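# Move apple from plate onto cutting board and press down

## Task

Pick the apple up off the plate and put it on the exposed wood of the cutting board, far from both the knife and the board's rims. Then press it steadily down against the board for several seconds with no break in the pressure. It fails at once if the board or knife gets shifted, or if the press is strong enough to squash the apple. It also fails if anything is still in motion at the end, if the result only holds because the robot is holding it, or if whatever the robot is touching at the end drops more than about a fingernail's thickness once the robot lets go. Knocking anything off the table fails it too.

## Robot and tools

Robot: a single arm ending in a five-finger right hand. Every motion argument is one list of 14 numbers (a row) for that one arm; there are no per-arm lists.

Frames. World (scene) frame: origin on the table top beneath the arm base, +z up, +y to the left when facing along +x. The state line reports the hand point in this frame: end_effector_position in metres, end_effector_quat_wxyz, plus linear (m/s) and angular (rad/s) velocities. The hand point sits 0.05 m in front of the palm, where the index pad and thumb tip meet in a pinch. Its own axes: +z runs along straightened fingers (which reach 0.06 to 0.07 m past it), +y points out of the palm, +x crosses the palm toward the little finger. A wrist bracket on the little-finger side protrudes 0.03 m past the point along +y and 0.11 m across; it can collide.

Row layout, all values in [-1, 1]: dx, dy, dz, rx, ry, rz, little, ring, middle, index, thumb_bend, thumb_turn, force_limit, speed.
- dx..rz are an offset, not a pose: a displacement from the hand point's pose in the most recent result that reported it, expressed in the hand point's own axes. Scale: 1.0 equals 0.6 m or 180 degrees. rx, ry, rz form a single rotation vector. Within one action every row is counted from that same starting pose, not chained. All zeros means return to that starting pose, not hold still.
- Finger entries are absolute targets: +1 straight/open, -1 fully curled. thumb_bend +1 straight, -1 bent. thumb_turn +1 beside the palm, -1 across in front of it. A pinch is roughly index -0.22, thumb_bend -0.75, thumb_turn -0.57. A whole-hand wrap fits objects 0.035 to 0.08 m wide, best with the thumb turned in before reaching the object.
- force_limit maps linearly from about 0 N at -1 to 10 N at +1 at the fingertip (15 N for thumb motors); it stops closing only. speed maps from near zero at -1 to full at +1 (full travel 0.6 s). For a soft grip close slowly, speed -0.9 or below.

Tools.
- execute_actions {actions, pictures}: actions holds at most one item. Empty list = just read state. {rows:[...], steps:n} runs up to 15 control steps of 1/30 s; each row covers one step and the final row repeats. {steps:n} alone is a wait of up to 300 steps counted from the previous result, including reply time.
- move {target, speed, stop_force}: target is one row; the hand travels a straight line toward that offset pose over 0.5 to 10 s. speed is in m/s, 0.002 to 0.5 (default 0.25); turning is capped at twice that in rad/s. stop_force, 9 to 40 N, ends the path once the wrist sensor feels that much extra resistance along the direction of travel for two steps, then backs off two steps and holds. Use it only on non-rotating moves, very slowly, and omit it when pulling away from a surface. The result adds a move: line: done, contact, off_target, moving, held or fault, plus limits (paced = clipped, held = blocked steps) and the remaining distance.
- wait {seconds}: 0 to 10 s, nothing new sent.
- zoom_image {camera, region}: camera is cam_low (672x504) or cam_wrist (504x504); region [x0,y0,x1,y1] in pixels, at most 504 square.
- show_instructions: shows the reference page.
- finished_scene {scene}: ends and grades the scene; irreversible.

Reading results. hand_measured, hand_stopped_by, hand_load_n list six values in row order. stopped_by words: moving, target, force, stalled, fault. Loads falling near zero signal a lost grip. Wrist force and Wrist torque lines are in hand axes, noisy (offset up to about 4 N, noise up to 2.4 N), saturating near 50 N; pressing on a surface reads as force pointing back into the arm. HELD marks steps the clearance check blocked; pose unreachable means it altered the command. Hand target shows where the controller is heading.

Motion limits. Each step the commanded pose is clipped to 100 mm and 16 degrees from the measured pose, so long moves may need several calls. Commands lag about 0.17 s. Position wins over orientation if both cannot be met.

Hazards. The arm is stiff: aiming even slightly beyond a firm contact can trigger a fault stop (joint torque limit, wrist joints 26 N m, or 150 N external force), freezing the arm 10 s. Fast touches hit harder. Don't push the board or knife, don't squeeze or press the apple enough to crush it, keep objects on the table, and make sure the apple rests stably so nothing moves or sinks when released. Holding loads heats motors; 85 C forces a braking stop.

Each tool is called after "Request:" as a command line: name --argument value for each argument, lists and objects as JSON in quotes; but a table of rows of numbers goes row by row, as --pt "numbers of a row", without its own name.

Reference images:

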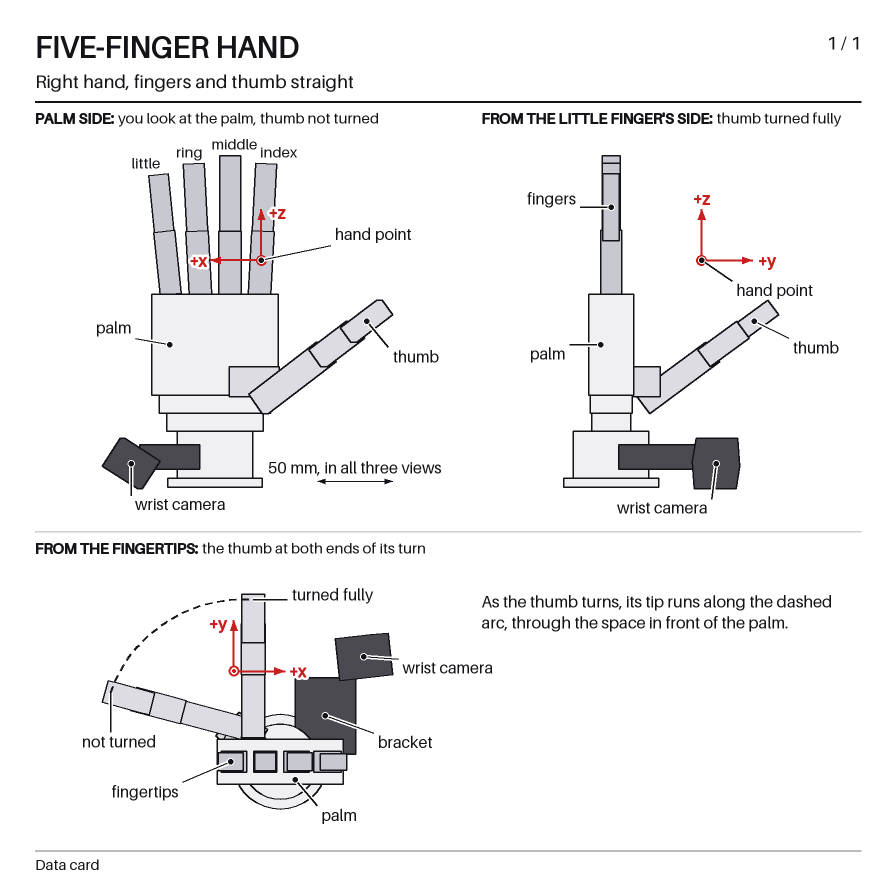

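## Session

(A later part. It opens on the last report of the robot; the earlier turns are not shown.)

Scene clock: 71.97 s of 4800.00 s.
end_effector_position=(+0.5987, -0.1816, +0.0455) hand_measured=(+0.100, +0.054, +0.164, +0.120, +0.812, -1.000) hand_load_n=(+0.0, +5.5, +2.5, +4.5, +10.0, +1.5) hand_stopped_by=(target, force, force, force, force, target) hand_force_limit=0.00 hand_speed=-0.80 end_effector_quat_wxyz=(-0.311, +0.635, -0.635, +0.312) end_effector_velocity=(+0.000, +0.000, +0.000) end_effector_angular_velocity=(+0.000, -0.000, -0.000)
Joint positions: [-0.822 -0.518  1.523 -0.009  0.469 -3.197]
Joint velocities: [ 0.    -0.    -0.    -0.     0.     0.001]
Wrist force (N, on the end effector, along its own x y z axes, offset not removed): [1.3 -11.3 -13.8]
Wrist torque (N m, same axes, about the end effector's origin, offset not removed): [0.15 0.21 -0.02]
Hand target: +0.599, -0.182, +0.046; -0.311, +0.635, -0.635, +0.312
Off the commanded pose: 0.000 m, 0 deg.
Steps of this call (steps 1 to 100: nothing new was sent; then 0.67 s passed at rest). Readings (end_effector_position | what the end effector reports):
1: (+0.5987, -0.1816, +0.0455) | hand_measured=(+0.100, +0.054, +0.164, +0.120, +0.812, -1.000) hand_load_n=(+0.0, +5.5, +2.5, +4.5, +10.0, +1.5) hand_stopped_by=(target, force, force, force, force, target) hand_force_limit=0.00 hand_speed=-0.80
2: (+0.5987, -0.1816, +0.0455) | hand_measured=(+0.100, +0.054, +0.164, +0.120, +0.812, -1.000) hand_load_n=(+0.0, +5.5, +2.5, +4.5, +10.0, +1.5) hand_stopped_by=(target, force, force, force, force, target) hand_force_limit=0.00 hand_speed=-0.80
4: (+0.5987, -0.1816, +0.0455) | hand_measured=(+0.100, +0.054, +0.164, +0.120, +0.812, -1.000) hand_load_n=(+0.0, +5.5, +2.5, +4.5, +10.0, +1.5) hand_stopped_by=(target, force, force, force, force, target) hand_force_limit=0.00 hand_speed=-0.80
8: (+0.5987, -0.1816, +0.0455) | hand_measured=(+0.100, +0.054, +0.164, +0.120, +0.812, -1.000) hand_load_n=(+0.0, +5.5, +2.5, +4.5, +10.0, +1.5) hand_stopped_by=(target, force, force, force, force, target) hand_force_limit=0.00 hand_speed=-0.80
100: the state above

Request:
execute_actions --actions '[{"rows":[[0,0.0004,0.00015,0,0,0,0.1,-0.3,-0.3,-0.3,0,-1,0,-0.8]]}]' --pictures false

Request:
execute_actions --actions '[{"steps":165}]' --pictures false

Request:
move --target '[0,-0.0013,-0.001,0,0,0,0.55,0.55,0.55,0.55,1,-1,0,-0.8]'

Request:
move --target '[0,-0.115,-0.095,0,0,0,0.55,0.55,0.55,0.55,1,-1,0,-0.8]' --speed 0.08

Request:
wait --seconds 1

Scene clock: 78.07 s of 4800.00 s.
end_effector_position=(+0.5986, -0.1816, +0.0453) hand_measured=(+0.100, +0.054, +0.164, +0.120, +0.812, -1.000) hand_load_n=(+0.0, +5.5, +2.5, +4.5, +9.5, +1.5) hand_stopped_by=(target, force, force, force, force, target) hand_force_limit=0.00 hand_speed=-0.80 end_effector_quat_wxyz=(-0.311, +0.635, -0.635, +0.312) end_effector_velocity=(+0.000, -0.001, +0.000) end_effector_angular_velocity=(-0.001, -0.000, +0.000)
Joint positions: [-0.822 -0.518  1.524 -0.01   0.469 -3.197]
Joint velocities: [-0.     0.001 -0.001  0.     0.001 -0.001]
Wrist force (N, on the end effector, along its own x y z axes, offset not removed): [1.6 -12.6 -13.6]
Wrist torque (N m, same axes, about the end effector's origin, offset not removed): [0.03 0.17 -0.08]
Hand target: +0.599, -0.182, +0.045; -0.311, +0.635, -0.635, +0.312
Off the commanded pose: 0.000 m, 0 deg.
Steps of this call (steps 1 to 100: nothing new was sent; then 2.27 s passed at rest; steps 101 to 115: all 15 steps of this action). Readings (end_effector_position | what the end effector reports):
101: (+0.5987, -0.1816, +0.0455) | hand_measured=(+0.100, +0.054, +0.164, +0.120, +0.812, -1.000) hand_load_n=(+0.0, +5.5, +2.5, +4.5, +10.0, +1.5) hand_stopped_by=(target, force, force, force, force, target) hand_force_limit=0.00 hand_speed=-0.80
102: (+0.5987, -0.1816, +0.0455) | hand_measured=(+0.100, +0.054, +0.164, +0.120, +0.812, -1.000) hand_load_n=(+0.0, +5.5, +2.5, +4.5, +10.0, +1.5) hand_stopped_by=(target, force, force, force, force, target) hand_force_limit=0.00 hand_speed=-0.80
104: (+0.5986, -0.1815, +0.0454) | hand_measured=(+0.100, +0.054, +0.164, +0.120, +0.812, -1.000) hand_load_n=(+0.0, +5.5, +2.5, +4.5, +10.0, +1.5) hand_stopped_by=(target, force, force, force, force, target) hand_force_limit=0.00 hand_speed=-0.80
108: (+0.5986, -0.1816, +0.0454) | hand_measured=(+0.100, +0.054, +0.164, +0.120, +0.812, -1.000) hand_load_n=(+0.0, +5.5, +2.5, +4.5, +10.0, +1.5) hand_stopped_by=(target, force, force, force, force, target) hand_force_limit=0.00 hand_speed=-0.80
115: the state above

Scene clock: 83.57 s of 4800.00 s.
end_effector_position=(+0.5986, -0.1816, +0.0453) hand_measured=(+0.100, +0.054, +0.164, +0.120, +0.812, -1.000) hand_load_n=(+0.0, +5.5, +2.5, +4.5, +9.5, +1.5) hand_stopped_by=(target, force, force, force, force, target) hand_force_limit=0.00 hand_speed=-0.80 end_effector_quat_wxyz=(-0.311, +0.635, -0.635, +0.312) end_effector_velocity=(-0.000, +0.000, -0.000) end_effector_angular_velocity=(+0.001, +0.000, -0.000)
Joint positions: [-0.822 -0.518  1.524 -0.01   0.469 -3.197]
Joint velocities: [ 0.     0.     0.001 -0.     0.     0.   ]
Wrist force (N, on the end effector, along its own x y z axes, offset not removed): [1.2 -10.4 -12.9]
Wrist torque (N m, same axes, about the end effector's origin, offset not removed): [0.21 0.20 -0.02]
Hand target: +0.599, -0.182, +0.045; -0.311, +0.635, -0.635, +0.312
Off the commanded pose: 0.000 m, 0 deg.
Steps of this call (steps 1 to 100: nothing new was sent; then 2.17 s passed at rest). Readings (end_effector_position | what the end effector reports):
1: (+0.5986, -0.1816, +0.0453) | hand_measured=(+0.100, +0.054, +0.164, +0.120, +0.812, -1.000) hand_load_n=(+0.0, +5.5, +2.5, +4.5, +9.5, +1.5) hand_stopped_by=(target, force, force, force, force, target) hand_force_limit=0.00 hand_speed=-0.80
2: (+0.5986, -0.1816, +0.0453) | hand_measured=(+0.100, +0.054, +0.164, +0.120, +0.812, -1.000) hand_load_n=(+0.0, +5.5, +2.5, +4.5, +9.5, +1.5) hand_stopped_by=(target, force, force, force, force, target) hand_force_limit=0.00 hand_speed=-0.80
4: (+0.5986, -0.1816, +0.0453) | hand_measured=(+0.100, +0.054, +0.164, +0.120, +0.812, -1.000) hand_load_n=(+0.0, +5.5, +2.5, +4.5, +9.5, +1.5) hand_stopped_by=(target, force, force, force, force, target) hand_force_limit=0.00 hand_speed=-0.80
8: (+0.5986, -0.1816, +0.0453) | hand_measured=(+0.100, +0.054, +0.164, +0.120, +0.812, -1.000) hand_load_n=(+0.0, +5.5, +2.5, +4.5, +9.5, +1.5) hand_stopped_by=(target, force, force, force, force, target) hand_force_limit=0.00 hand_speed=-0.80
100: the state above

Scene clock: 85.33 s of 4800.00 s.
end_effector_position=(+0.5986, -0.1816, +0.0463) hand_measured=(+0.550, +0.550, +0.550, +0.550, +1.000, -1.000) hand_load_n=(+0.0, +0.0, +0.0, +0.0, +0.0, +0.0) hand_stopped_by=(target, target, target, target, target, target) hand_force_limit=0.00 hand_speed=-0.80 end_effector_quat_wxyz=(-0.311, +0.635, -0.635, +0.312) end_effector_velocity=(-0.000, +0.001, -0.001) end_effector_angular_velocity=(+0.001, +0.001, +0.000)
Joint positions: [-0.823 -0.519  1.523 -0.006  0.469 -3.199]
Joint velocities: [ 0.     0.     0.001  0.    -0.001 -0.   ]
Wrist force (N, on the end effector, along its own x y z axes, offset not removed): [1.5 1.6 -0.6]
Wrist torque (N m, same axes, about the end effector's origin, offset not removed): [0.31 -0.14 0.30]
Hand target: +0.599, -0.182, +0.046; -0.311, +0.635, -0.635, +0.312
Off the commanded pose: 0.000 m, 0 deg.
move: done
camera_calibration (this result's frames):
cam_wrist: T_world_to_cam=[[-0.597725, 0.080821, -0.797617, 0.40627], [-0.416454, 0.818838, 0.395057, 0.374015], [0.685048, 0.568306, -0.455782, -0.155276], [0, 0, 0, 1]] pos_world=[0.504969, -0.250849, 0.105519]

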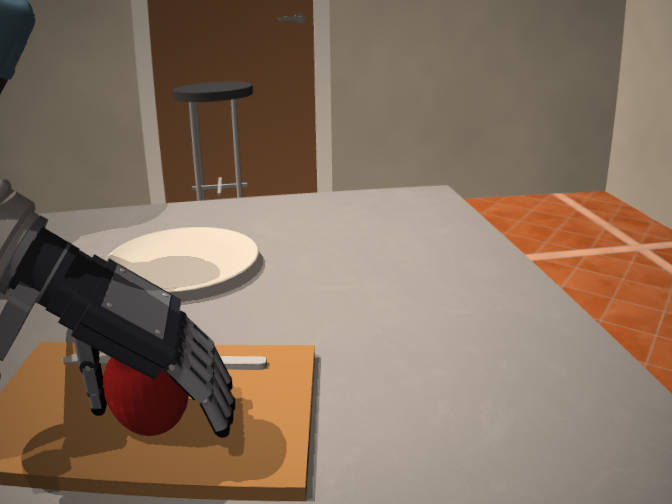

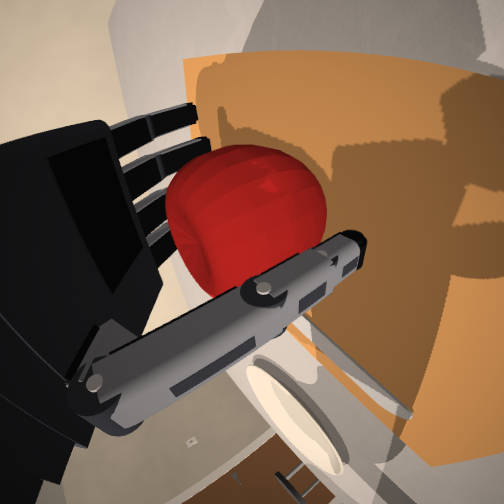

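Scene clock: 86.90 s of 4800.00 s.
end_effector_position=(+0.5958, -0.1814, +0.1354) hand_measured=(+0.550, +0.550, +0.550, +0.550, +1.000, -1.000) hand_load_n=(+0.0, +0.0, +0.0, +0.0, +0.0, +0.0) hand_stopped_by=(target, target, target, target, target, target) hand_force_limit=0.00 hand_speed=-0.80 end_effector_quat_wxyz=(-0.311, +0.635, -0.635, +0.312) end_effector_velocity=(+0.000, -0.001, +0.002) end_effector_angular_velocity=(-0.001, +0.002, +0.001)
Joint positions: [-0.914 -0.551  1.406  0.312  0.425 -3.387]
Joint velocities: [-0.002  0.002 -0.007  0.015 -0.    -0.011]
Wrist force (N, on the end effector, along its own x y z axes, offset not removed): [1.8 0.8 -1.5]
Wrist torque (N m, same axes, about the end effector's origin, offset not removed): [0.26 -0.22 0.26]
Hand target: +0.596, -0.181, +0.136; -0.311, +0.635, -0.635, +0.312
Off the commanded pose: 0.000 m, 0 deg.
move: done
camera_calibration (this result's frames):
cam_wrist: T_world_to_cam=[[-0.597676, 0.0807373, -0.797662, 0.475639], [-0.4166, 0.818778, 0.395027, 0.337539], [0.685002, 0.568405, -0.455729, -0.112689], [0, 0, 0, 1]] pos_world=[0.502089, -0.250718, 0.194706]

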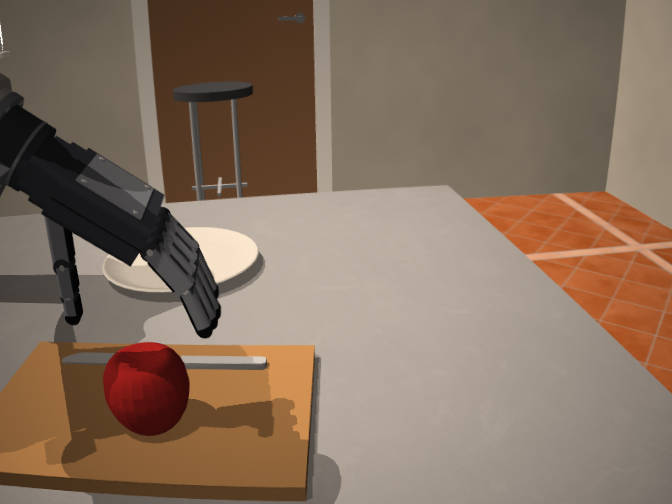

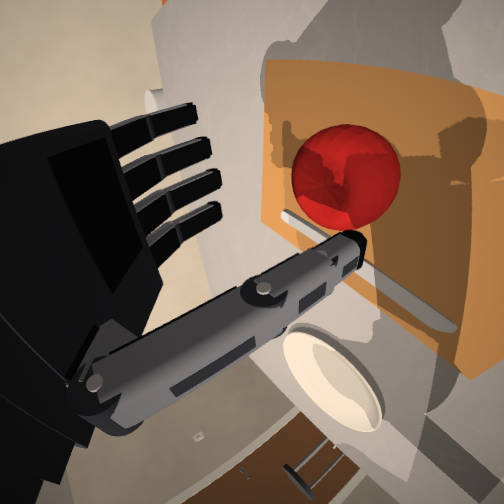

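Scene clock: 87.90 s of 4800.00 s.
end_effector_position=(+0.5957, -0.1815, +0.1357) hand_measured=(+0.550, +0.550, +0.550, +0.550, +1.000, -1.000) hand_load_n=(+0.0, +0.0, +0.0, +0.0, +0.0, +0.0) hand_stopped_by=(target, target, target, target, target, target) hand_force_limit=0.00 hand_speed=-0.80 end_effector_quat_wxyz=(-0.311, +0.635, -0.635, +0.312) end_effector_velocity=(+0.000, +0.000, +0.000) end_effector_angular_velocity=(+0.000, -0.000, +0.001)
Joint positions: [-0.915 -0.551  1.405  0.314  0.425 -3.388]
Joint velocities: [ 0.     0.    -0.001  0.    -0.001  0.001]
Wrist force (N, on the end effector, along its own x y z axes, offset not removed): [1.6 1.3 0.3]
Wrist torque (N m, same axes, about the end effector's origin, offset not removed): [0.17 -0.23 0.24]
Hand target: +0.596, -0.181, +0.136; -0.311, +0.635, -0.635, +0.312
Off the commanded pose: 0.000 m, 0 deg.
Steps of this call (steps 1 to 30: nothing new was sent). Readings (end_effector_position | what the end effector reports):
1: (+0.5957, -0.1814, +0.1355) | hand_measured=(+0.550, +0.550, +0.550, +0.550, +1.000, -1.000) hand_load_n=(+0.0, +0.0, +0.0, +0.0, +0.0, +0.0) hand_stopped_by=(target, target, target, target, target, target) hand_force_limit=0.00 hand_speed=-0.80
2: (+0.5957, -0.1815, +0.1355) | hand_measured=(+0.550, +0.550, +0.550, +0.550, +1.000, -1.000) hand_load_n=(+0.0, +0.0, +0.0, +0.0, +0.0, +0.0) hand_stopped_by=(target, target, target, target, target, target) hand_force_limit=0.00 hand_speed=-0.80
4: (+0.5957, -0.1815, +0.1356) | hand_measured=(+0.550, +0.550, +0.550, +0.550, +1.000, -1.000) hand_load_n=(+0.0, +0.0, +0.0, +0.0, +0.0, +0.0) hand_stopped_by=(target, target, target, target, target, target) hand_force_limit=0.00 hand_speed=-0.80
8: (+0.5957, -0.1815, +0.1356) | hand_measured=(+0.550, +0.550, +0.550, +0.550, +1.000, -1.000) hand_load_n=(+0.0, +0.0, +0.0, +0.0, +0.0, +0.0) hand_stopped_by=(target, target, target, target, target, target) hand_force_limit=0.00 hand_speed=-0.80
30: the state above
camera_calibration (this result's frames):
cam_wrist: T_world_to_cam=[[-0.597882, 0.0808668, -0.797495, 0.475912], [-0.416486, 0.818724, 0.395259, 0.337358], [0.684892, 0.568464, -0.455821, -0.112449], [0, 0, 0, 1]] pos_world=[0.50206, -0.250766, 0.194937]

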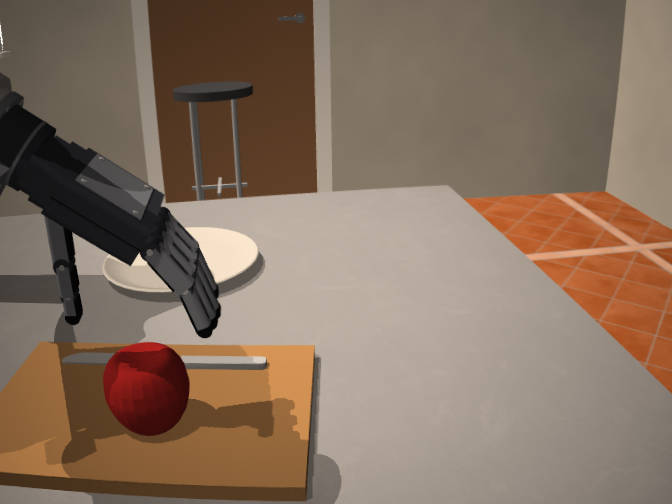

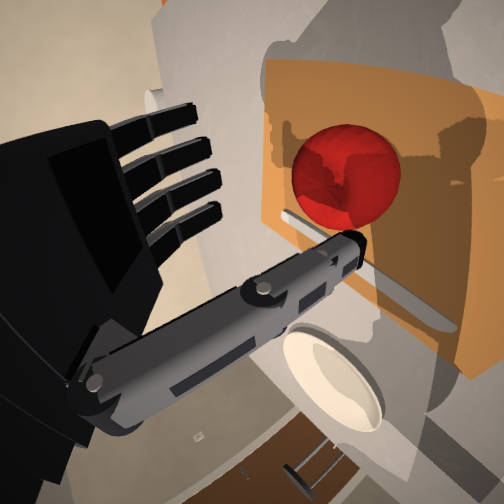

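Request:
finished_scene --scene 1

The scene is finished: the task was done.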